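# Carry the tube rack to the desk in the next room

## Task

Go into the neighbouring room, pick up the tube rack from its counter and bring it to the desk, setting it down upright with each tube seated all the way into its hole. The rack and tubes must never touch the floor. The connecting door swings shut on its own unless it is caught by a magnetic catch on the wall. The robot must not topple or finish leaning. The result only counts if it stays in place without the robot holding it, so release the rack and back away at the end.

## Robot and tools

Robot: a Hello Robot Stretch 4, a single-arm mobile manipulator about 1.6 m tall. It has a three-wheel omni base (rim within 0.23 m of the base origin), a lift sliding on a mast, a telescoping arm that reaches straight forward, a wrist with yaw, pitch and roll, and a two-finger gripper with springy steel fingers. Loose objects may occasionally get a short shove from outside.

Frames: the base frame sits on the floor below the base centre, x ahead, y to the left, z up. hand_pose is reported in this frame and marks a point between the open fingertips; its printed position can be slightly wrong. Odometry is the base frame as it was when the scene began; base_odometry counts wheel rotation only, so slipping looks like motion. Heading runs from -3.142 to 3.142, positive to the left.

execute_actions: argument "actions" is a list holding one action (or empty, which just reports state and images). "cameras" optionally lists head_camera, head_left_camera, head_right_camera, wrist_camera or "all"; omitted/null means all, [] means none. An action may contain "base", "joints", or both, plus optional "pace" and "contact_limits"; alternatively it contains only "end_of_arm". All motions in an action start at once.
- "base": exactly one relative command, counted from the last reported base position. translate_m: drive straight forward (+) or backward, -2 to 2 m. strafe_m: slide sideways, left positive, -2 to 2 m. rotate_rad: spin in place, counter-clockwise (left) positive, -3.2 to 3.2 rad.
- "joints": absolute targets by name, not offsets. lift_m 0 to 1.2 m; arm_m 0 to 0.55 m extension; wrist_yaw_rad -1.134 to 4.276 (0 ahead, + left, 3.14 folded back, above 3.4 the arm may block it); wrist_pitch_rad -1.117 to 4.259 (0 level, 1.57 pointing down); wrist_roll_rad -1.117 to 4.259 (0 fingers level side by side, + clockwise seen from behind); gripper_m -0.038 to 0.141 m fingertip gap (negative means fingers pressing together). Targets past a joint's range are clamped and flagged; any other bad value or unknown key rejects the whole call.
- "pace": "slow", "default", "fast" or "max"; base speed 0.1/0.3/0.4/0.6 m/s and turning 1/2/3/4 rad/s, lowered when the lift is above 0.2 m (down to 0.3 m/s and 1 rad/s at full height).
- "contact_limits": only {"arm_m": value}, 0 (gentlest) to 0.75 (firmest), default 0.5.
- {"end_of_arm": "enable_torque"} restarts wrist/gripper motors that shut off.
One action runs at most 15 s. Joints or base omitted from an action may keep pushing toward an earlier target. To unfold the wrist at scene start, send lift_m 0.4 with wrist_yaw_rad 0 together.

wait: seconds 0 to 10; nothing new is commanded, returns state and images. zoom_image: camera name plus region [x0, y0, x1, y1] in pixels from the image's top-left, at most 504x504, from the latest full images. read_manual: only returns licence texts. finished_scene: pass the scene number; it ends the scene irreversibly after the last command settles, so the goal must already be stable.

Results: base_status and joint_status tell how each commanded motion ended. "done" (for the base it only means the wheels turned enough); "off_target" (stopped short, maybe still pushing); "contact_stop_at_<key>" (blocked; that part goes limp, a limp lift may sag under load, limp wheels may roll); "limit_stop_at_<name>", including limit_stop_at_tilt (leaning past 6 degrees: lift, arm and wheels go limp until upright) and limit_stop_at_own_body (about to hit itself; move away, the lift and arm may go limp); "time_out"; "torque_fault" (a wrist motor overloaded and went limp until enable_torque). A stop in one call cancels that reply's later execute_actions, wait and finished_scene calls. on_its_own describes uncommanded things; its "held at" value is a held target, not the actual position. lidar_m: 12 distances in metres, 30-degree sectors counter-clockwise starting straight ahead (4th left, 7th behind, 10th right); "-" is nothing seen or closer than 0.25 m; it sees from about 0.15 m up, misses glass/clear plastic and thin legs. wrist_depth_mm: 7x7 grid of median depths, 100 to 2000 mm, row by row from top left. turned_by_wheels vs turned_by_imu differing by over about 0.1 rad signals a collision or slip. base_tilt in degrees (forward, right positive) has a fixed bias up to about 1.5. motor_effort: percent of maximum, positive toward larger joint values, bracket = peak in the last action; for wheel_0..2 positive turns the base right. Readings are noisy.

Gripping: command a gap smaller than the object; squeezing harder pulls it toward the wrist. A real grip shows as a gripper effort change (at commands of 0 or above); the position reading and "done" do not prove a hold. Fingertips stuck on a surface beneath: raise the lift.

Cameras: head_camera looks forward and down from the mast top (turn the base to look around); head_left_camera and head_right_camera are fisheyes aimed more steeply down, showing base and arm; wrist_camera looks along the fingers, which appear low in its image. Calibration data is given in pixels and metres relative to the base frame and is only approximate.

Cautions: never let the rack or a tube drop or reach the floor; prop the door on its magnetic holder; avoid driving or turning with over 1 kg held and arm_m above 0.2, especially at fast paces; avoid strong steady pushes with a high gripper or large contact limit; do not press the gripper into things with base or arm moves (torque faults); avoid wrist pitch below -0.2 combined with large roll near the body. Finish with the rack resting on its own, gripper open and the robot backed off.

Each tool is called after ">>>" as name(argument=value, ...), one argument or row to a line, values as JSON.

## Session

>>> execute_actions(
  actions=[],
)

Scene clock: 0.00 s.
base_odometry: x=+0.000 y=+0.000 heading=+0.000 (m, m, rad; odometry frame)
turned_by_wheels: +0.000 (rad since the last result)
turned_by_imu: +0.000 (rad since the last result)
base_tilt: forward=+0.0 right=+0.2 (deg)
lidar_m: 1.07 1.96 2.94 0.96 0.84 0.85 0.91 0.78 0.80 0.97 0.86 0.89
base_status: not commanded
joint_positions: lift_m=+0.213 arm_m=-0.001 wrist_yaw_rad=+3.071 wrist_pitch_rad=-0.011 wrist_roll_rad=-0.018 gripper_m=+0.057
joint_status: not commanded
motor_effort: lift_m=+20 arm_m=+0 wrist_yaw_rad=-3 wrist_pitch_rad=-7 wrist_roll_rad=+3 gripper_m=-1 wheel_0=-2 wheel_1=+1 wheel_2=+0 (%)
hand_pose: x=-0.1114 y=+0.1076 z=+0.3950 quat_wxyz=(+0.035, +0.005, -0.009, +0.999) (m; base frame)
wrist_depth_mm: 122 136 1078 1366 1708 1464 778 / 106 137 1078 1308 1182 1078 960 / 110 138 268 1366 1708 1499 1336 / 136 167 1098 1397 1661 1576 1366 / 788 904 1025 1397 1308 1576 1366 / 788 891 199 167 1042 1182 1160 / 798 842 976 - 904 798 809
pictures: head_camera, head_left_camera, head_right_camera, wrist_camera
Images, in order (width x height): head_camera 420x560, head_left_camera 420x672, head_right_camera 420x672, wrist_camera 616x392.

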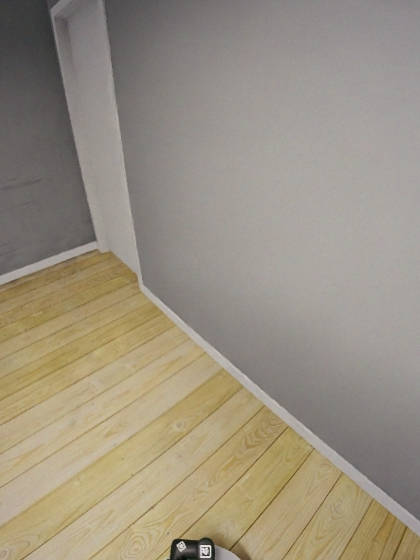

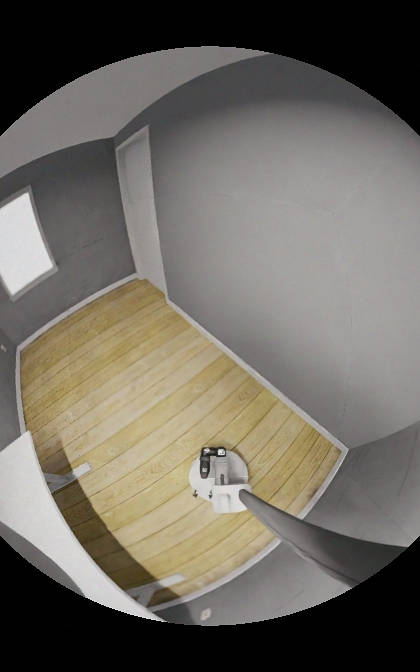

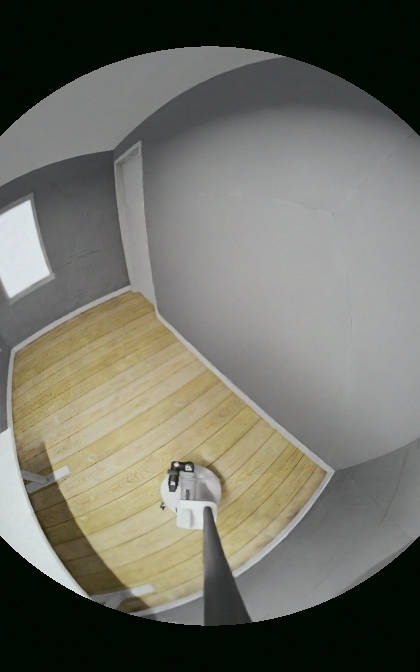

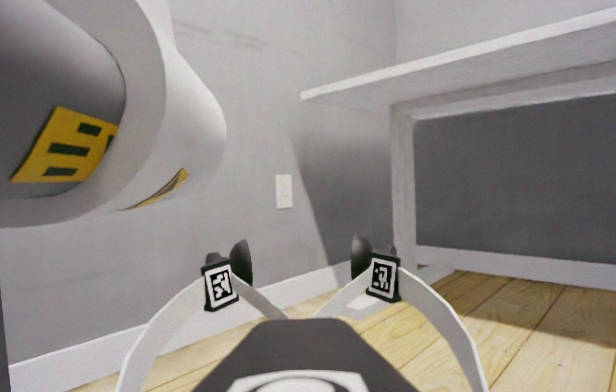

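>>> execute_actions(
  actions=[
    {"base":{"rotate_rad":0.85}},
  ],
  cameras=[],
)

>>> execute_actions(
  actions=[
    {"base":{"translate_m":1.9},"pace":"fast"},
  ],
  cameras=[],
)

>>> execute_actions(
  actions=[
    {"base":{"rotate_rad":-1.57}},
  ],
)

Scene clock: 6.37 s.
base_odometry: x=+0.000 y=+0.000 heading=+0.849 (m, m, rad; odometry frame)
turned_by_wheels: +0.849 (rad since the last result)
turned_by_imu: +0.842 (rad since the last result)
base_tilt: forward=-0.2 right=+0.1 (deg)
lidar_m: 2.94 1.07 0.85 0.83 0.91 0.80 0.78 0.88 0.90 0.86 0.95 1.43
base_status: done
joint_positions: lift_m=+0.213 arm_m=-0.001 wrist_yaw_rad=+3.071 wrist_pitch_rad=-0.011 wrist_roll_rad=-0.018 gripper_m=+0.057
joint_status: not commanded
motor_effort: lift_m=+20(20) arm_m=+0(0) wrist_yaw_rad=-2(3) wrist_pitch_rad=-8(6) wrist_roll_rad=+3(3) gripper_m=-5(5) wheel_0=-5(11) wheel_1=-3(13) wheel_2=-2(10) (%)
hand_pose: x=-0.1114 y=+0.1076 z=+0.3950 quat_wxyz=(+0.035, +0.005, -0.009, +0.999) (m; base frame)
wrist_depth_mm: 122 136 878 891 878 866 866 / 106 137 891 891 891 866 866 / 110 138 270 904 891 854 878 / 136 167 917 904 891 878 866 / 946 917 904 931 904 891 878 / 976 946 198 166 878 891 878 / 917 854 904 - 891 798 809
pictures: none
No camera images: the call's "cameras" was empty. Leave "cameras" out to get every camera's image.

Scene clock: 12.40 s.
base_odometry: x=+1.255 y=+1.427 heading=+0.850 (m, m, rad; odometry frame)
turned_by_wheels: +0.000 (rad since the last result)
turned_by_imu: -0.006 (rad since the last result)
base_tilt: forward=-0.2 right=+0.1 (deg)
lidar_m: 1.03 1.14 1.40 1.40 1.38 1.24 2.67 1.42 1.11 1.08 1.27 1.08
base_status: done
joint_positions: lift_m=+0.213 arm_m=-0.001 wrist_yaw_rad=+3.071 wrist_pitch_rad=-0.011 wrist_roll_rad=-0.018 gripper_m=+0.057
joint_status: not commanded
motor_effort: lift_m=+20(20) arm_m=+0(0) wrist_yaw_rad=-3(3) wrist_pitch_rad=-5(7) wrist_roll_rad=+3(2) gripper_m=-3(4) wheel_0=+2(10) wheel_1=+2(9) wheel_2=+0(13) (%)
hand_pose: x=-0.1114 y=+0.1076 z=+0.3950 quat_wxyz=(+0.035, +0.005, -0.009, +0.999) (m; base frame)
wrist_depth_mm: 122 135 - - - - 1808 / 106 137 - - - - 1336 / 110 138 268 - - - 1708 / 136 167 - - - - - / 1618 - - - 1808 1921 1397 / 1366 1336 198 166 1060 1160 1138 / 917 866 960 - 891 798 820
pictures: none
No camera images: the call's "cameras" was empty. Leave "cameras" out to get every camera's image.

Scene clock: 14.47 s.
base_odometry: x=+1.254 y=+1.427 heading=-0.720 (m, m, rad; odometry frame)
turned_by_wheels: -1.569 (rad since the last result)
turned_by_imu: -1.551 (rad since the last result)
base_tilt: forward=-0.3 right=+0.3 (deg)
lidar_m: 1.09 1.28 1.09 1.02 1.10 1.44 1.39 1.40 1.24 2.68 1.39 1.11
base_status: done
joint_positions: lift_m=+0.213 arm_m=-0.001 wrist_yaw_rad=+3.071 wrist_pitch_rad=-0.011 wrist_roll_rad=-0.018 gripper_m=+0.057
joint_status: not commanded
motor_effort: lift_m=+20(20) arm_m=+0(0) wrist_yaw_rad=-2(2) wrist_pitch_rad=-5(8) wrist_roll_rad=+3(3) gripper_m=-2(2) wheel_0=+4(11) wheel_1=+3(10) wheel_2=+0(7) (%)
hand_pose: x=-0.1114 y=+0.1076 z=+0.3950 quat_wxyz=(+0.035, +0.005, -0.009, +0.999) (m; base frame)
wrist_depth_mm: 122 136 1499 1499 1464 1430 1430 / 106 137 1464 1464 1464 1464 1397 / 110 138 267 1464 1537 1499 1430 / 136 167 1537 1537 1430 1499 1464 / 1618 1576 1537 1464 1464 1464 1499 / 1397 1336 198 166 1042 1182 1138 / 931 842 946 - 917 798 809
pictures: head_camera, head_left_camera, head_right_camera, wrist_camera
camera_calibration (this result's frames):
wrist_camera: T_world_to_cam=[[0.0897414, 0.995656, -0.0248261, -0.0908428], [0.0435549, -0.0288262, -0.998635, 0.444005], [-0.995012, 0.0885376, -0.0459526, 0.126275], [0, 0, 0, 1]] pos_world=[0.114459, 0.0920669, 0.446947]
Images, in order (width x height): head_camera 420x560, head_left_camera 420x672, head_right_camera 420x672, wrist_camera 616x392.

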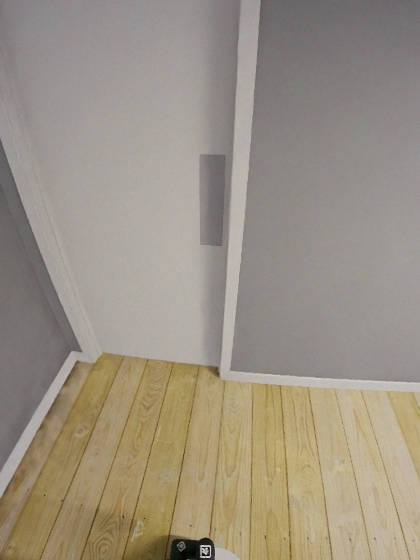

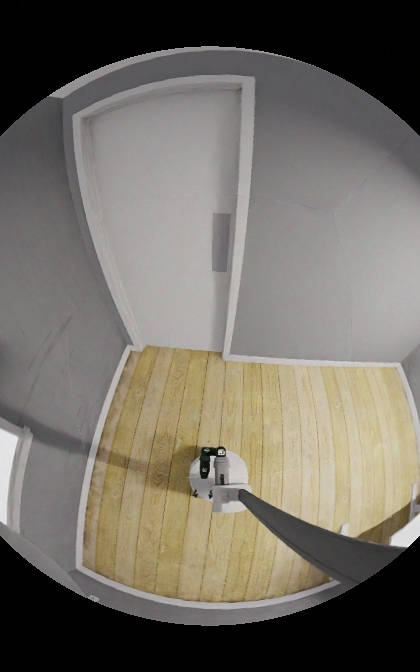

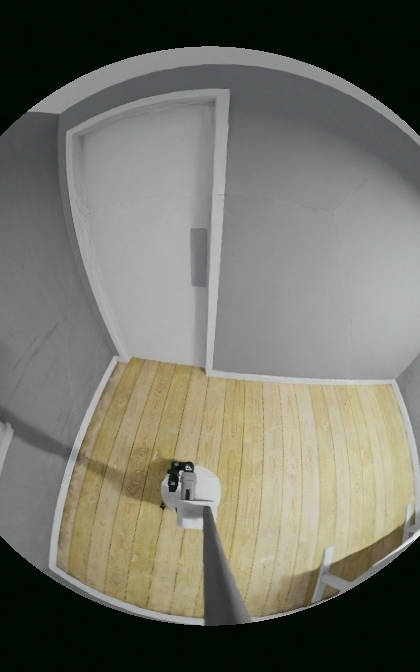

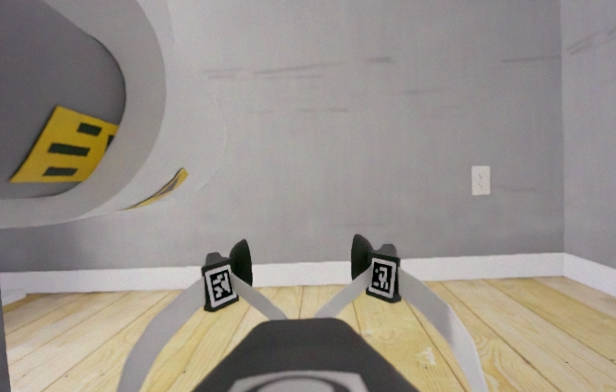

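Push door, hinge on left, spanning y≈-0.05..0.85. Push with the base.

>>> execute_actions(
  actions=[
    {"base":{"strafe_m":0.35}},
  ],
  cameras=[],
)

>>> execute_actions(
  actions=[
    {"base":{"translate_m":0.75}},
  ],
  cameras=[],
)

>>> execute_actions(
  actions=[
    {"base":{"translate_m":1.0},"pace":"slow"},
  ],
)

Scene clock: 21.30 s.
base_odometry: x=+1.485 y=+1.690 heading=-0.720 (m, m, rad; odometry frame)
turned_by_wheels: +0.000 (rad since the last result)
turned_by_imu: +0.001 (rad since the last result)
base_tilt: forward=-0.3 right=+0.1 (deg)
lidar_m: 1.21 0.93 0.72 0.67 0.72 1.14 1.36 1.48 1.56 3.04 1.48 1.16
base_status: done
joint_positions: lift_m=+0.213 arm_m=-0.001 wrist_yaw_rad=+3.071 wrist_pitch_rad=-0.011 wrist_roll_rad=-0.018 gripper_m=+0.057
joint_status: not commanded
motor_effort: lift_m=+20(20) arm_m=+0(0) wrist_yaw_rad=-2(2) wrist_pitch_rad=-4(5) wrist_roll_rad=+3(2) gripper_m=-4(4) wheel_0=-2(11) wheel_1=+0(10) wheel_2=+0(0) (%)
hand_pose: x=-0.1114 y=+0.1076 z=+0.3950 quat_wxyz=(+0.035, +0.005, -0.009, +0.999) (m; base frame)
wrist_depth_mm: 122 136 1430 1430 1430 1366 891 / 106 137 1464 1499 1430 1366 917 / 109 138 270 1499 1464 1366 917 / 136 167 1464 1499 1499 1397 946 / 1537 1499 1576 1537 1464 1499 946 / 1366 1336 198 167 1042 1160 946 / 917 854 946 - 904 788 809
pictures: none
No camera images: the call's "cameras" was empty. Leave "cameras" out to get every camera's image.

Scene clock: 25.30 s.
base_odometry: x=+2.049 y=+1.196 heading=-0.720 (m, m, rad; odometry frame)
turned_by_wheels: +0.001 (rad since the last result)
turned_by_imu: -0.001 (rad since the last result)
base_tilt: forward=-0.1 right=+0.2 (deg)
lidar_m: 0.47 0.52 0.64 0.62 0.69 0.97 2.08 2.03 2.14 1.09 0.54 0.46
base_status: done
joint_positions: lift_m=+0.213 arm_m=-0.001 wrist_yaw_rad=+3.071 wrist_pitch_rad=-0.011 wrist_roll_rad=-0.018 gripper_m=+0.057
joint_status: not commanded
motor_effort: lift_m=+20(20) arm_m=+0(0) wrist_yaw_rad=-2(2) wrist_pitch_rad=-7(6) wrist_roll_rad=+3(2) gripper_m=-3(4) wheel_0=+4(13) wheel_1=+2(10) wheel_2=+1(10) (%)
hand_pose: x=-0.1114 y=+0.1076 z=+0.3950 quat_wxyz=(+0.035, +0.005, -0.009, +0.999) (m; base frame)
wrist_depth_mm: 122 136 - - - 1160 788 / 106 137 - - - 1182 788 / 110 138 266 - - 1229 798 / 136 167 - - - 1205 809 / - - - - 1808 1255 820 / 1336 1366 198 167 1060 1098 809 / 931 866 946 - 917 809 768
pictures: none
No camera images: the call's "cameras" was empty. Leave "cameras" out to get every camera's image.

action 0: "base": translate_m = 1.0 would last too long for one action: at the pace "slow" translate_m can be at most 0.766 in either direction: name a faster pace, or command the rest in another action

>>> execute_actions(
  actions=[
    {"base":{"translate_m":0.76},"pace":"slow"},
  ],
  cameras=[],
)

>>> execute_actions(
  actions=[
    {"base":{"translate_m":0.4},"pace":"slow"},
  ],
)

Scene clock: 37.37 s.
base_odometry: x=+2.621 y=+0.696 heading=-0.719 (m, m, rad; odometry frame)
turned_by_wheels: +0.001 (rad since the last result)
turned_by_imu: +0.078 (rad since the last result)
base_tilt: forward=-0.2 right=+0.2 (deg)
lidar_m: 0.28 0.25 - 0.25 0.31 0.94 2.84 2.70 0.54 2.58 2.32 1.93
base_status: done
joint_positions: lift_m=+0.214 arm_m=-0.001 wrist_yaw_rad=+3.071 wrist_pitch_rad=-0.011 wrist_roll_rad=-0.018 gripper_m=+0.057
joint_status: not commanded
motor_effort: lift_m=+18(20) arm_m=+1(1) wrist_yaw_rad=-4(65) wrist_pitch_rad=-9(10) wrist_roll_rad=+3(4) gripper_m=-5(4) wheel_0=+9(33) wheel_1=+13(27) wheel_2=-10(26) (%)
hand_pose: x=-0.1115 y=+0.1074 z=+0.3950 quat_wxyz=(+0.035, +0.005, -0.009, +0.999) (m; base frame)
wrist_depth_mm: 133 136 - - - 1060 691 / - 136 - - - 1078 691 / 110 138 267 - - 1118 699 / 136 167 - - - 1118 715 / - - - - 1708 1118 723 / 1430 1308 199 167 1060 1008 723 / 917 854 960 - 904 798 715
pictures: none
No camera images: the call's "cameras" was empty. Leave "cameras" out to get every camera's image.

Scene clock: 42.63 s.
base_odometry: x=+2.922 y=+0.432 heading=-0.718 (m, m, rad; odometry frame)
turned_by_wheels: +0.001 (rad since the last result)
turned_by_imu: +0.001 (rad since the last result)
base_tilt: forward=-0.3 right=+0.2 (deg)
lidar_m: 1.03 0.25 0.25 - 0.25 0.41 3.24 0.83 1.08 2.65 1.84 1.53
base_status: done
joint_positions: lift_m=+0.214 arm_m=-0.001 wrist_yaw_rad=+3.071 wrist_pitch_rad=-0.011 wrist_roll_rad=-0.018 gripper_m=+0.057
joint_status: not commanded
motor_effort: lift_m=+18(18) arm_m=+1(1) wrist_yaw_rad=-4(4) wrist_pitch_rad=-8(6) wrist_roll_rad=+4(3) gripper_m=-3(4) wheel_0=+2(11) wheel_1=+9(24) wheel_2=-4(14) (%)
hand_pose: x=-0.1115 y=+0.1074 z=+0.3950 quat_wxyz=(+0.035, +0.005, -0.009, +0.999) (m; base frame)
wrist_depth_mm: 133 136 - - - 283 185 / - 137 - - - 287 187 / 110 138 266 - - 294 190 / 136 167 - - - 298 193 / 820 - - - 559 304 194 / 809 1308 198 167 1042 277 196 / 820 842 960 - 854 267 197
pictures: head_camera, head_left_camera, head_right_camera, wrist_camera
camera_calibration (this result's frames):
wrist_camera: T_world_to_cam=[[0.0892404, 0.995701, -0.0248188, -0.0907446], [0.0439576, -0.0288312, -0.998617, 0.444102], [-0.99504, 0.0880261, -0.0463415, 0.126311], [0, 0, 0, 1]] pos_world=[0.114261, 0.0920399, 0.447089]
Images, in order (width x height): head_camera 420x560, head_left_camera 420x672, head_right_camera 420x672, wrist_camera 616x392.

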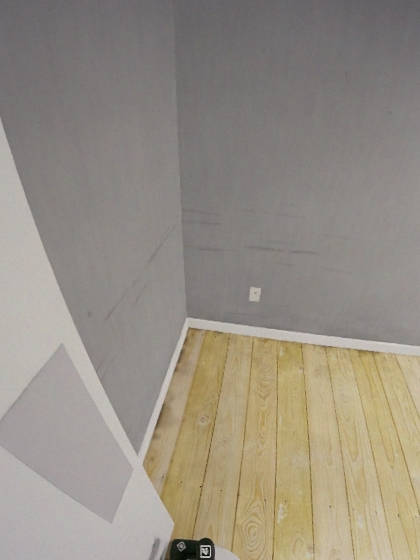

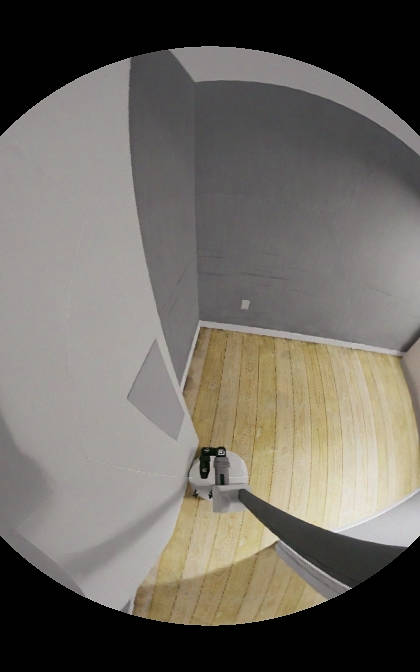

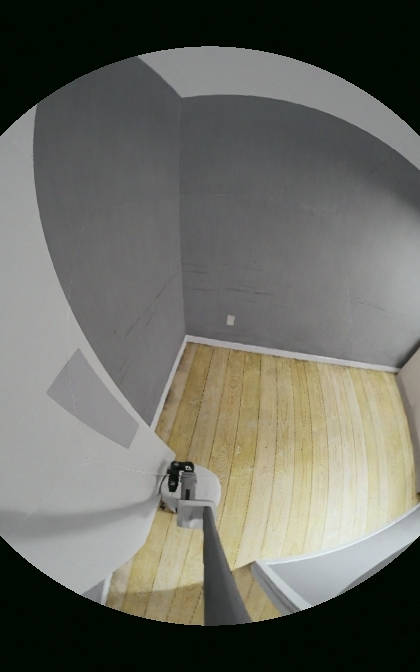

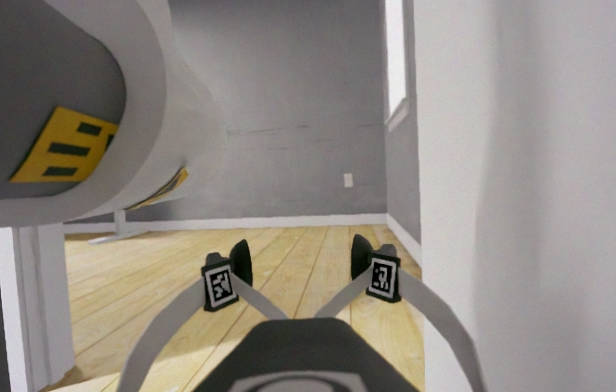

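>>> execute_actions(
  actions=[
    {"base":{"strafe_m":0.45},"pace":"slow"},
  ],
  cameras=[],
)

>>> execute_actions(
  actions=[
    {"base":{"strafe_m":-0.5}},
  ],
  cameras=[],
)

>>> execute_actions(
  actions=[
    {"base":{"rotate_rad":-1.65}},
  ],
)

Scene clock: 47.57 s.
base_odometry: x=+2.994 y=+0.520 heading=-0.701 (m, m, rad; odometry frame)
turned_by_wheels: +0.017 (rad since the last result)
turned_by_imu: -0.018 (rad since the last result)
base_tilt: forward=-0.1 right=+0.2 (deg)
lidar_m: 0.91 0.26 0.25 - 0.25 0.31 3.24 0.88 1.01 2.73 1.89 1.53
base_status: strafe_m contact_stop (by the wheels' count: +0.114 of +0.450)
joint_positions: lift_m=+0.214 arm_m=-0.001 wrist_yaw_rad=+3.071 wrist_pitch_rad=-0.011 wrist_roll_rad=-0.018 gripper_m=+0.057
joint_status: not commanded
on_its_own: the wheels are slack since a contact_stop
motor_effort: lift_m=+20(20) arm_m=+0(1) wrist_yaw_rad=-2(0) wrist_pitch_rad=-7(7) wrist_roll_rad=+2(3) gripper_m=-3(3) wheel_0=-1(20) wheel_1=+1(35) wheel_2=+0(8) (%)
hand_pose: x=-0.1115 y=+0.1076 z=+0.3950 quat_wxyz=(+0.035, +0.005, -0.009, +0.999) (m; base frame)
wrist_depth_mm: 122 136 - - 421 214 158 / 106 137 - - 433 218 160 / 109 138 270 - 452 220 161 / 136 167 - - 469 224 163 / - - - - 330 228 165 / 1255 1336 199 166 375 215 167 / 878 854 960 - 410 210 168
pictures: none
No camera images: the call's "cameras" was empty. Leave "cameras" out to get every camera's image.

not run: a stop came earlier in this reply.

not run: a stop came earlier in this reply.

>>> execute_actions(
  actions=[
    {"base":{"strafe_m":-0.1}},
  ],
)

>>> wait(
  seconds=3,
)

Scene clock: 51.27 s.
base_odometry: x=+2.930 y=+0.444 heading=-0.701 (m, m, rad; odometry frame)
turned_by_wheels: +0.000 (rad since the last result)
turned_by_imu: +0.002 (rad since the last result)
base_tilt: forward=-0.1 right=+0.1 (deg)
lidar_m: 1.15 0.38 0.29 0.30 0.30 0.48 3.23 0.81 1.06 2.63 1.88 1.52
base_status: done
joint_positions: lift_m=+0.214 arm_m=-0.001 wrist_yaw_rad=+3.071 wrist_pitch_rad=-0.011 wrist_roll_rad=-0.018 gripper_m=+0.057
joint_status: not commanded
motor_effort: lift_m=+20(20) arm_m=+0(0) wrist_yaw_rad=-2(2) wrist_pitch_rad=-6(5) wrist_roll_rad=+4(3) gripper_m=-3(5) wheel_0=+4(10) wheel_1=-2(10) wheel_2=+0(1) (%)
hand_pose: x=-0.1115 y=+0.1076 z=+0.3950 quat_wxyz=(+0.035, +0.005, -0.009, +0.999) (m; base frame)
wrist_depth_mm: 122 135 - - - 418 300 / 106 137 - - - 430 303 / 110 138 270 - - 430 301 / 136 167 - - - 442 301 / 831 - - - 634 445 307 / 798 1366 200 167 1025 421 306 / 820 866 960 - 854 407 320
pictures: head_camera, head_left_camera, head_right_camera, wrist_camera
camera_calibration (this result's frames):
wrist_camera: T_world_to_cam=[[0.0898227, 0.995648, -0.0248269, -0.0908467], [0.0435182, -0.0288274, -0.998637, 0.444044], [-0.995007, 0.0886198, -0.0459182, 0.126164], [0, 0, 0, 1]] pos_world=[0.11437, 0.0920714, 0.446977]
Images, in order (width x height): head_camera 420x560, head_left_camera 420x672, head_right_camera 420x672, wrist_camera 616x392.

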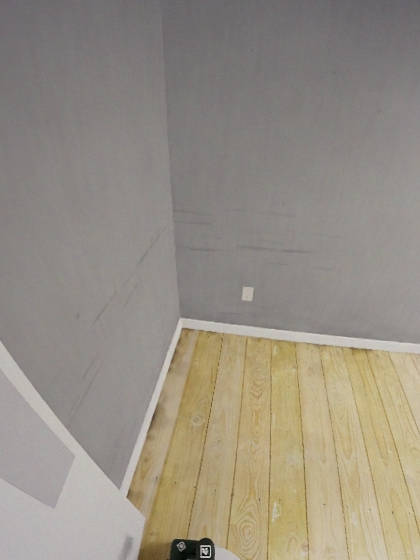

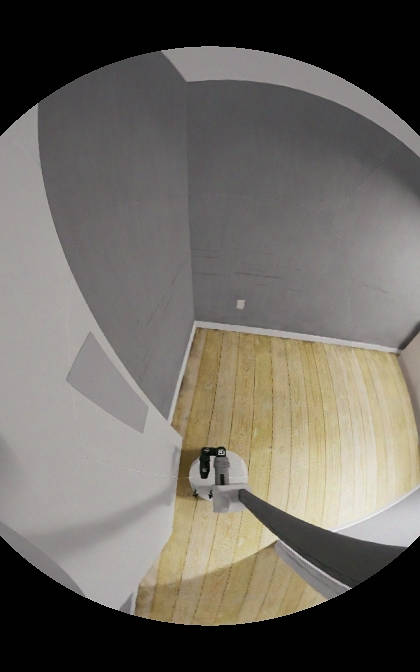

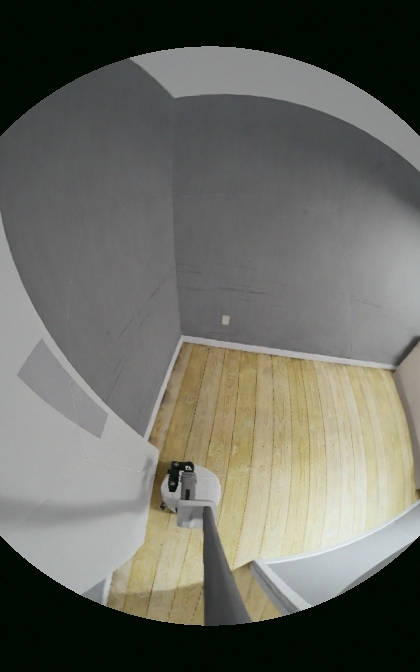

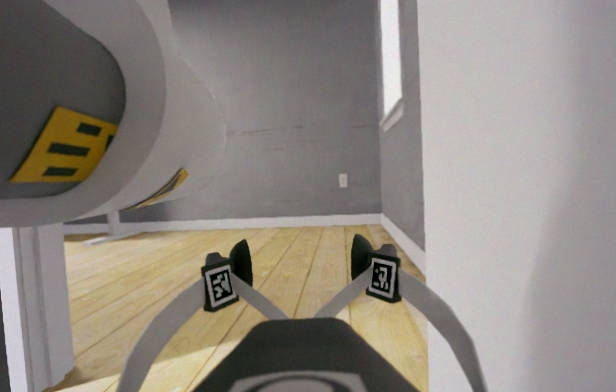

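Scene clock: 54.27 s.
base_odometry: x=+2.930 y=+0.444 heading=-0.701 (m, m, rad; odometry frame)
turned_by_wheels: +0.000 (rad since the last result)
turned_by_imu: +0.001 (rad since the last result)
base_tilt: forward=-0.2 right=+0.0 (deg)
lidar_m: 1.14 0.39 0.30 0.28 0.30 0.49 3.25 0.82 1.04 2.64 1.87 1.52
base_status: done
joint_positions: lift_m=+0.214 arm_m=-0.001 wrist_yaw_rad=+3.071 wrist_pitch_rad=-0.011 wrist_roll_rad=-0.018 gripper_m=+0.057
joint_status: not commanded
motor_effort: lift_m=+20(20) arm_m=+1(0) wrist_yaw_rad=-3(2) wrist_pitch_rad=-8(5) wrist_roll_rad=+2(3) gripper_m=-4(5) wheel_0=+4(10) wheel_1=-2(10) wheel_2=+0(1) (%)
hand_pose: x=-0.1115 y=+0.1076 z=+0.3950 quat_wxyz=(+0.035, +0.005, -0.009, +0.999) (m; base frame)
wrist_depth_mm: 122 136 - - - 421 300 / 106 137 - - - 424 304 / 110 138 270 - - 430 300 / 136 167 - - - 436 301 / 820 - - - 627 442 306 / 809 1336 198 166 1042 418 310 / 820 842 946 - 866 410 319
wait: 3.00 s; at rest by 0.27 s
pictures: head_camera, head_left_camera, head_right_camera, wrist_camera
camera_calibration (this result's frames):
wrist_camera: T_world_to_cam=[[0.0898227, 0.995648, -0.024827, -0.0908467], [0.043518, -0.0288275, -0.998637, 0.444045], [-0.995007, 0.0886198, -0.045918, 0.126164], [0, 0, 0, 1]] pos_world=[0.11437, 0.0920714, 0.446977]
Images, in order (width x height): head_camera 420x560, head_left_camera 420x672, head_right_camera 420x672, wrist_camera 616x392.

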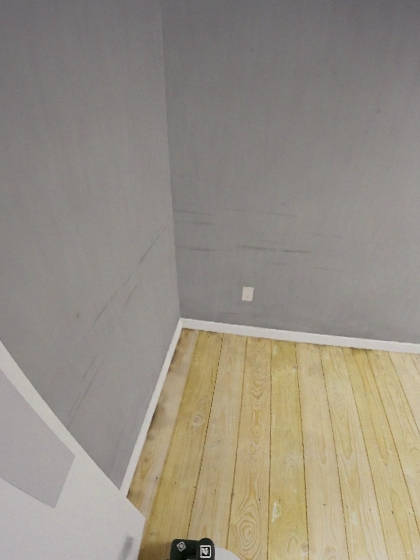

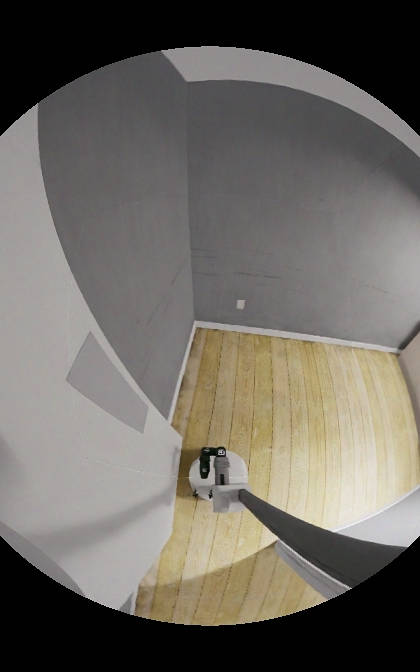

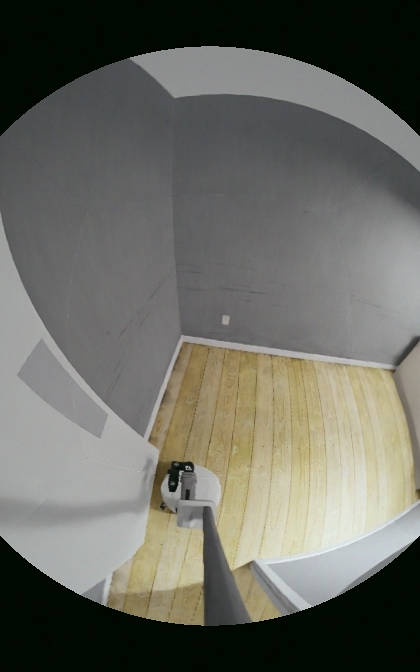

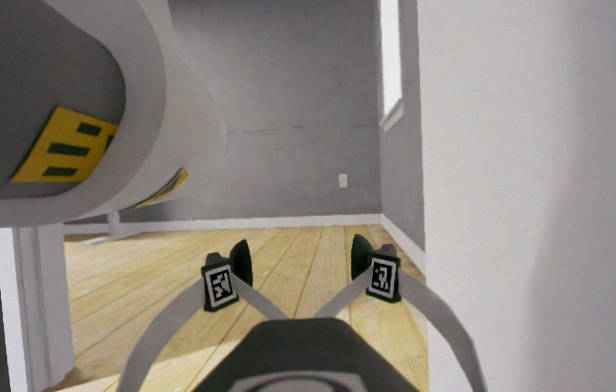

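Held.

>>> execute_actions(
  actions=[
    {"base":{"translate_m":0.35}},
  ],
  cameras=[],
)

>>> execute_actions(
  actions=[
    {"base":{"strafe_m":-0.5}},
  ],
  cameras=[],
)

>>> execute_actions(
  actions=[
    {"base":{"rotate_rad":-1.65},"joints":{"lift_m":0.9,"wrist_yaw_rad":0}},
  ],
)

Scene clock: 60.23 s.
base_odometry: x=+3.197 y=+0.219 heading=-0.701 (m, m, rad; odometry frame)
turned_by_wheels: +0.000 (rad since the last result)
turned_by_imu: +0.001 (rad since the last result)
base_tilt: forward=-0.1 right=+0.1 (deg)
lidar_m: 1.00 0.49 0.40 0.27 0.28 0.43 3.59 1.13 1.65 2.70 1.43 1.16
base_status: done
joint_positions: lift_m=+0.214 arm_m=-0.001 wrist_yaw_rad=+3.071 wrist_pitch_rad=-0.011 wrist_roll_rad=-0.018 gripper_m=+0.057
joint_status: not commanded
motor_effort: lift_m=+20(20) arm_m=+1(0) wrist_yaw_rad=-2(2) wrist_pitch_rad=-5(5) wrist_roll_rad=+4(3) gripper_m=-3(4) wheel_0=+3(8) wheel_1=+2(7) wheel_2=+1(11) (%)
hand_pose: x=-0.1115 y=+0.1076 z=+0.3950 quat_wxyz=(+0.035, +0.005, -0.009, +0.999) (m; base frame)
wrist_depth_mm: 122 136 - - 699 355 253 / 106 137 - - 723 359 257 / 110 138 270 - 741 368 262 / 136 167 - - 778 370 265 / 1160 1808 - - 535 377 267 / 1138 1118 198 167 627 355 267 / 946 866 960 - 668 347 270
pictures: none
No camera images: the call's "cameras" was empty. Leave "cameras" out to get every camera's image.

Scene clock: 63.23 s.
base_odometry: x=+2.875 y=-0.164 heading=-0.701 (m, m, rad; odometry frame)
turned_by_wheels: +0.000 (rad since the last result)
turned_by_imu: +0.002 (rad since the last result)
base_tilt: forward=-0.1 right=+0.2 (deg)
lidar_m: 1.08 1.12 0.90 0.76 0.82 1.20 1.02 1.14 1.77 2.20 1.34 1.08
base_status: done
joint_positions: lift_m=+0.214 arm_m=-0.001 wrist_yaw_rad=+3.071 wrist_pitch_rad=-0.011 wrist_roll_rad=-0.018 gripper_m=+0.057
joint_status: not commanded
motor_effort: lift_m=+20(20) arm_m=+0(0) wrist_yaw_rad=-2(2) wrist_pitch_rad=-6(7) wrist_roll_rad=+3(3) gripper_m=-5(4) wheel_0=+2(8) wheel_1=-2(9) wheel_2=+1(2) (%)
hand_pose: x=-0.1115 y=+0.1076 z=+0.3950 quat_wxyz=(+0.035, +0.005, -0.009, +0.999) (m; base frame)
wrist_depth_mm: 122 136 1138 - - 1921 931 / 106 136 1118 - - 1863 960 / 109 138 270 - - - 960 / 136 167 1160 - - - 976 / 1182 1205 1160 - 1808 1708 976 / 1205 1182 198 166 1008 1160 991 / 931 866 976 - 904 798 809
pictures: none
No camera images: the call's "cameras" was empty. Leave "cameras" out to get every camera's image.

Scene clock: 66.80 s.
base_odometry: x=+2.875 y=-0.164 heading=-2.350 (m, m, rad; odometry frame)
turned_by_wheels: -1.649 (rad since the last result)
turned_by_imu: -1.629 (rad since the last result)
base_tilt: forward=-0.2 right=+0.1 (deg)
lidar_m: 2.20 1.43 1.10 1.08 1.16 0.92 0.77 0.79 1.11 1.03 1.11 1.63
base_status: done
joint_positions: lift_m=+0.900 arm_m=-0.001 wrist_yaw_rad=+0.000 wrist_pitch_rad=-0.011 wrist_roll_rad=-0.018 gripper_m=+0.057
joint_status: all done
motor_effort: lift_m=+22(22) arm_m=+0(1) wrist_yaw_rad=-4(9) wrist_pitch_rad=-6(7) wrist_roll_rad=+3(4) gripper_m=-3(2) wheel_0=+3(9) wheel_1=+2(10) wheel_2=+3(8) (%)
hand_pose: x=+0.4586 y=-0.0873 z=+1.0813 quat_wxyz=(+1.000, -0.009, -0.006, +0.000) (m; base frame)
wrist_depth_mm: 1537 - - - - - 1499 / 1464 - - - - - 1537 / 1430 - - - - - 1537 / 1430 - - - - - 1537 / 1430 - - - 1921 1921 1576 / 1397 1808 199 166 1983 1921 1576 / 1397 1863 - - - 1983 1576
pictures: head_camera, head_left_camera, head_right_camera, wrist_camera
camera_calibration (this result's frames):
wrist_camera: T_world_to_cam=[[-0.0187752, -0.999515, -0.0248252, -0.0553351], [-0.0454583, 0.0256573, -0.998637, 1.14453], [0.99879, -0.0176211, -0.045918, -0.181519], [0, 0, 0, 1]] pos_world=[0.232289, -0.0878725, 1.13326]
Images, in order (width x height): head_camera 420x560, head_left_camera 420x672, head_right_camera 420x672, wrist_camera 616x392.

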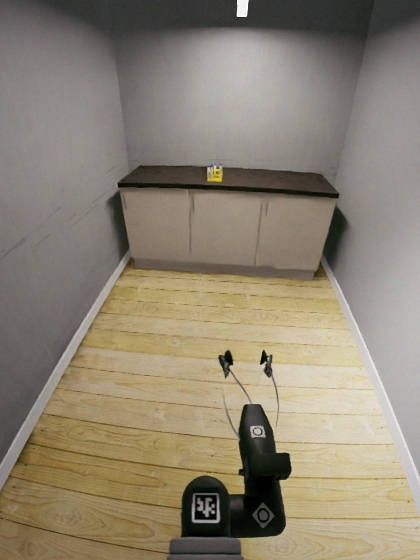

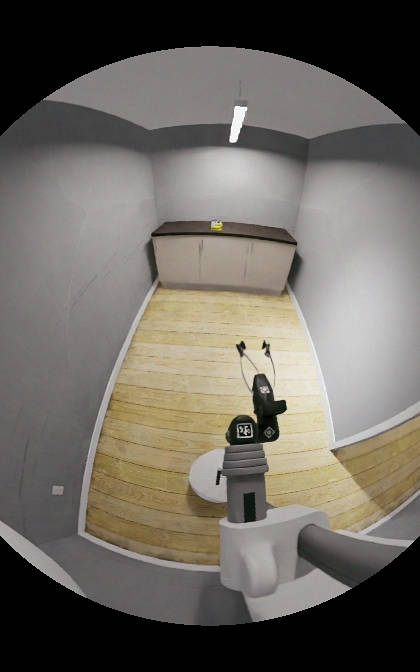

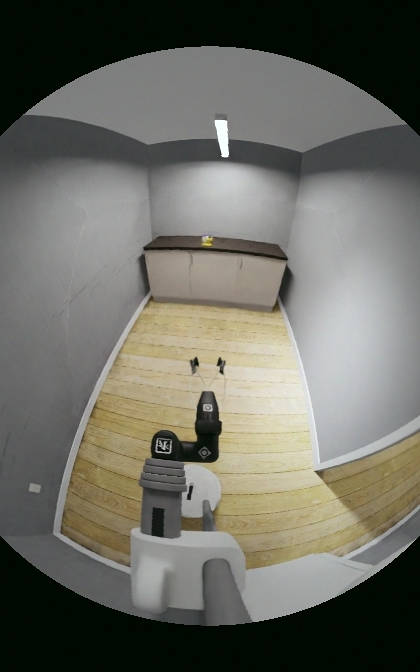

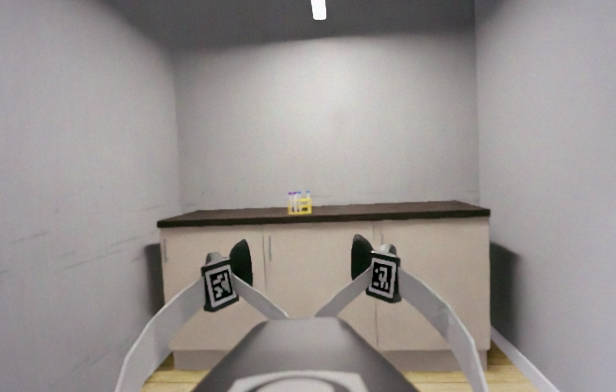

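>>> execute_actions(
  actions=[
    {"base":{"translate_m":1.7},"joints":{"gripper_m":0.14},"pace":"fast"},
  ],
  cameras=["head_camera","wrist_camera"],
)

Scene clock: 74.67 s.
base_odometry: x=+1.681 y=-1.374 heading=-2.349 (m, m, rad; odometry frame)
turned_by_wheels: +0.001 (rad since the last result)
turned_by_imu: -0.004 (rad since the last result)
base_tilt: forward=-0.2 right=+0.2 (deg)
lidar_m: 0.49 0.56 0.80 0.92 1.01 1.47 2.47 1.54 1.20 1.16 0.68 0.52
base_status: done
joint_positions: lift_m=+0.900 arm_m=-0.001 wrist_yaw_rad=+0.000 wrist_pitch_rad=-0.011 wrist_roll_rad=-0.018 gripper_m=+0.140
joint_status: all done
motor_effort: lift_m=+22(22) arm_m=+0(1) wrist_yaw_rad=-3(4) wrist_pitch_rad=-5(5) wrist_roll_rad=+2(2) gripper_m=+1(5) wheel_0=+4(7) wheel_1=+3(7) wheel_2=+0(12) (%)
hand_pose: x=+0.4586 y=-0.0873 z=+1.0814 quat_wxyz=(+1.000, -0.009, -0.006, +0.000) (m; base frame)
wrist_depth_mm: 960 946 904 904 904 891 866 / 976 946 917 917 891 904 866 / 991 946 931 917 917 904 891 / 1008 960 960 931 917 904 891 / 1008 960 946 946 917 831 878 / 668 554 415 159 539 525 559 / 455 427 413 - 445 404 397
pictures: head_camera, wrist_camera
camera_calibration (this result's frames):
wrist_camera: T_world_to_cam=[[-0.0189287, -0.999513, -0.0248252, -0.0553079], [-0.0454544, 0.0256643, -0.998637, 1.14458], [0.998787, -0.0177745, -0.045918, -0.181517], [0, 0, 0, 1]] pos_world=[0.232276, -0.087882, 1.13331]
Images, in order (width x height): head_camera 420x560, wrist_camera 616x392.

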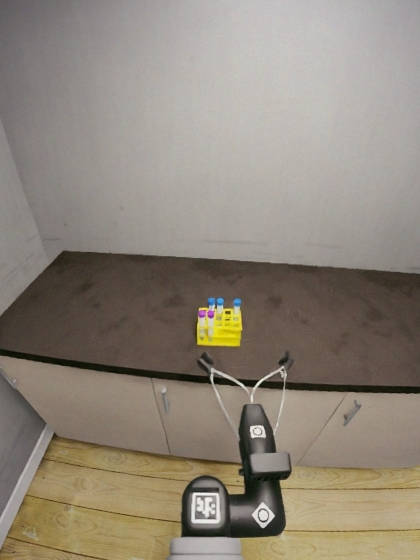

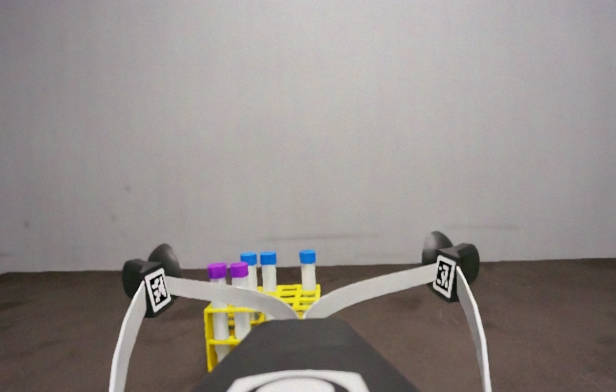

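>>> execute_actions(
  actions=[
    {"base":{"strafe_m":0.05},"joints":{"lift_m":0.78,"arm_m":0.06}},
  ],
  cameras=["head_camera","wrist_camera"],
)

Scene clock: 80.30 s.
base_odometry: x=+1.717 y=-1.409 heading=-2.350 (m, m, rad; odometry frame)
turned_by_wheels: +0.000 (rad since the last result)
turned_by_imu: +0.002 (rad since the last result)
base_tilt: forward=-0.1 right=+0.1 (deg)
lidar_m: 0.49 0.56 0.84 0.88 0.93 1.40 2.48 1.61 1.25 1.21 0.69 0.52
base_status: done
joint_positions: lift_m=+0.780 arm_m=+0.059 wrist_yaw_rad=+0.000 wrist_pitch_rad=-0.011 wrist_roll_rad=-0.018 gripper_m=+0.140
joint_status: all done
motor_effort: lift_m=+18(21) arm_m=+7(7) wrist_yaw_rad=-3(3) wrist_pitch_rad=-7(5) wrist_roll_rad=+3(2) gripper_m=-3(1) wheel_0=-3(9) wheel_1=+1(13) wheel_2=+0(0) (%)
hand_pose: x=+0.5182 y=-0.0874 z=+0.9617 quat_wxyz=(+1.000, -0.009, -0.006, +0.000) (m; base frame)
wrist_depth_mm: 904 878 866 854 854 831 798 / 917 891 891 891 842 842 820 / 917 904 891 878 842 831 831 / 946 946 891 397 866 854 842 / 564 535 436 364 397 379 413 / 303 250 247 159 248 241 254 / 247 240 237 - 225 221 217
pictures: head_camera, wrist_camera
camera_calibration (this result's frames):
wrist_camera: T_world_to_cam=[[-0.0191132, -0.999509, -0.024825, -0.0571085], [-0.0454496, 0.0256724, -0.998637, 1.02779], [0.998784, -0.0179588, -0.045918, -0.246514], [0, 0, 0, 1]] pos_world=[0.291836, -0.0878935, 1.01365]
Images, in order (width x height): head_camera 420x560, wrist_camera 616x392.

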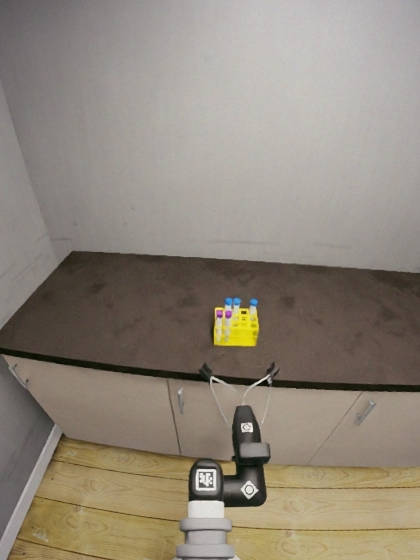

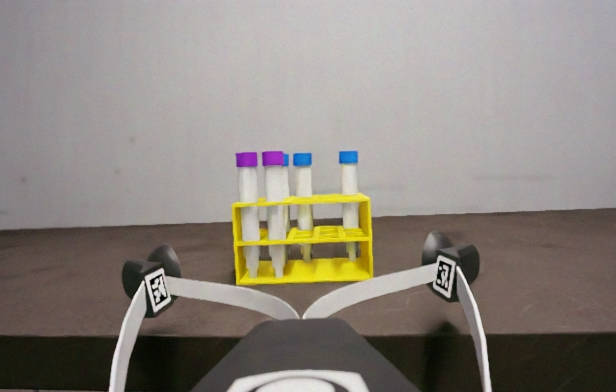

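>>> execute_actions(
  actions=[
    {"joints":{"arm_m":0.22},"pace":"slow"},
  ],
  cameras=["head_camera","wrist_camera"],
)

Scene clock: 86.07 s.
base_odometry: x=+1.717 y=-1.409 heading=-2.350 (m, m, rad; odometry frame)
turned_by_wheels: +0.000 (rad since the last result)
turned_by_imu: +0.002 (rad since the last result)
base_tilt: forward=-0.1 right=+0.2 (deg)
lidar_m: 0.52 0.55 0.85 0.88 0.94 1.36 2.48 1.62 1.26 1.21 0.69 0.53
base_status: not commanded
joint_positions: lift_m=+0.780 arm_m=+0.218 wrist_yaw_rad=-0.003 wrist_pitch_rad=-0.011 wrist_roll_rad=-0.018 gripper_m=+0.140
joint_status: all done
motor_effort: lift_m=+18(18) arm_m=+10(9) wrist_yaw_rad=+5(5) wrist_pitch_rad=-5(9) wrist_roll_rad=+4(4) gripper_m=-1(2) wheel_0=-4(4) wheel_1=+1(1) wheel_2=+0(0) (%)
hand_pose: x=+0.6774 y=-0.0882 z=+0.9616 quat_wxyz=(+1.000, -0.009, -0.006, -0.001) (m; base frame)
wrist_depth_mm: 732 723 715 707 683 683 668 / 750 732 715 707 699 691 676 / 768 741 715 715 707 683 668 / 759 741 198 254 707 691 699 / 549 525 199 254 233 375 404 / 298 248 200 159 225 236 249 / 203 189 200 - 196 182 181
pictures: head_camera, wrist_camera
camera_calibration (this result's frames):
wrist_camera: T_world_to_cam=[[-0.0217875, -0.999455, -0.024819, -0.0530253], [-0.0456977, 0.0257945, -0.998622, 1.03512], [0.998718, -0.0206233, -0.0462347, -0.405473], [0, 0, 0, 1]] pos_world=[0.451101, -0.0880589, 1.01363]
Images, in order (width x height): head_camera 420x560, wrist_camera 616x392.

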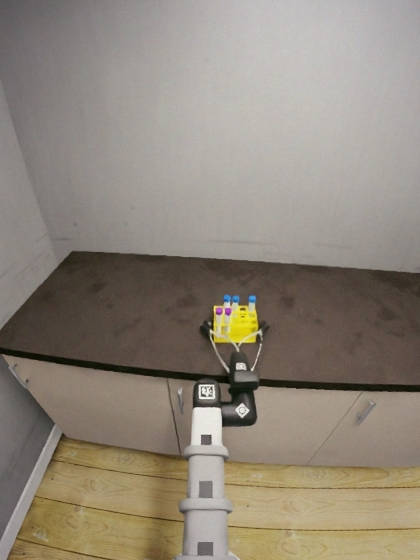

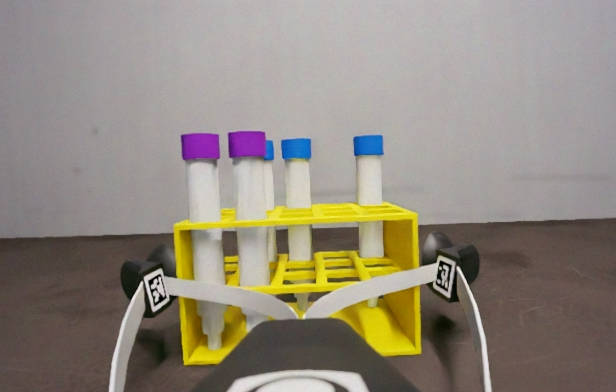

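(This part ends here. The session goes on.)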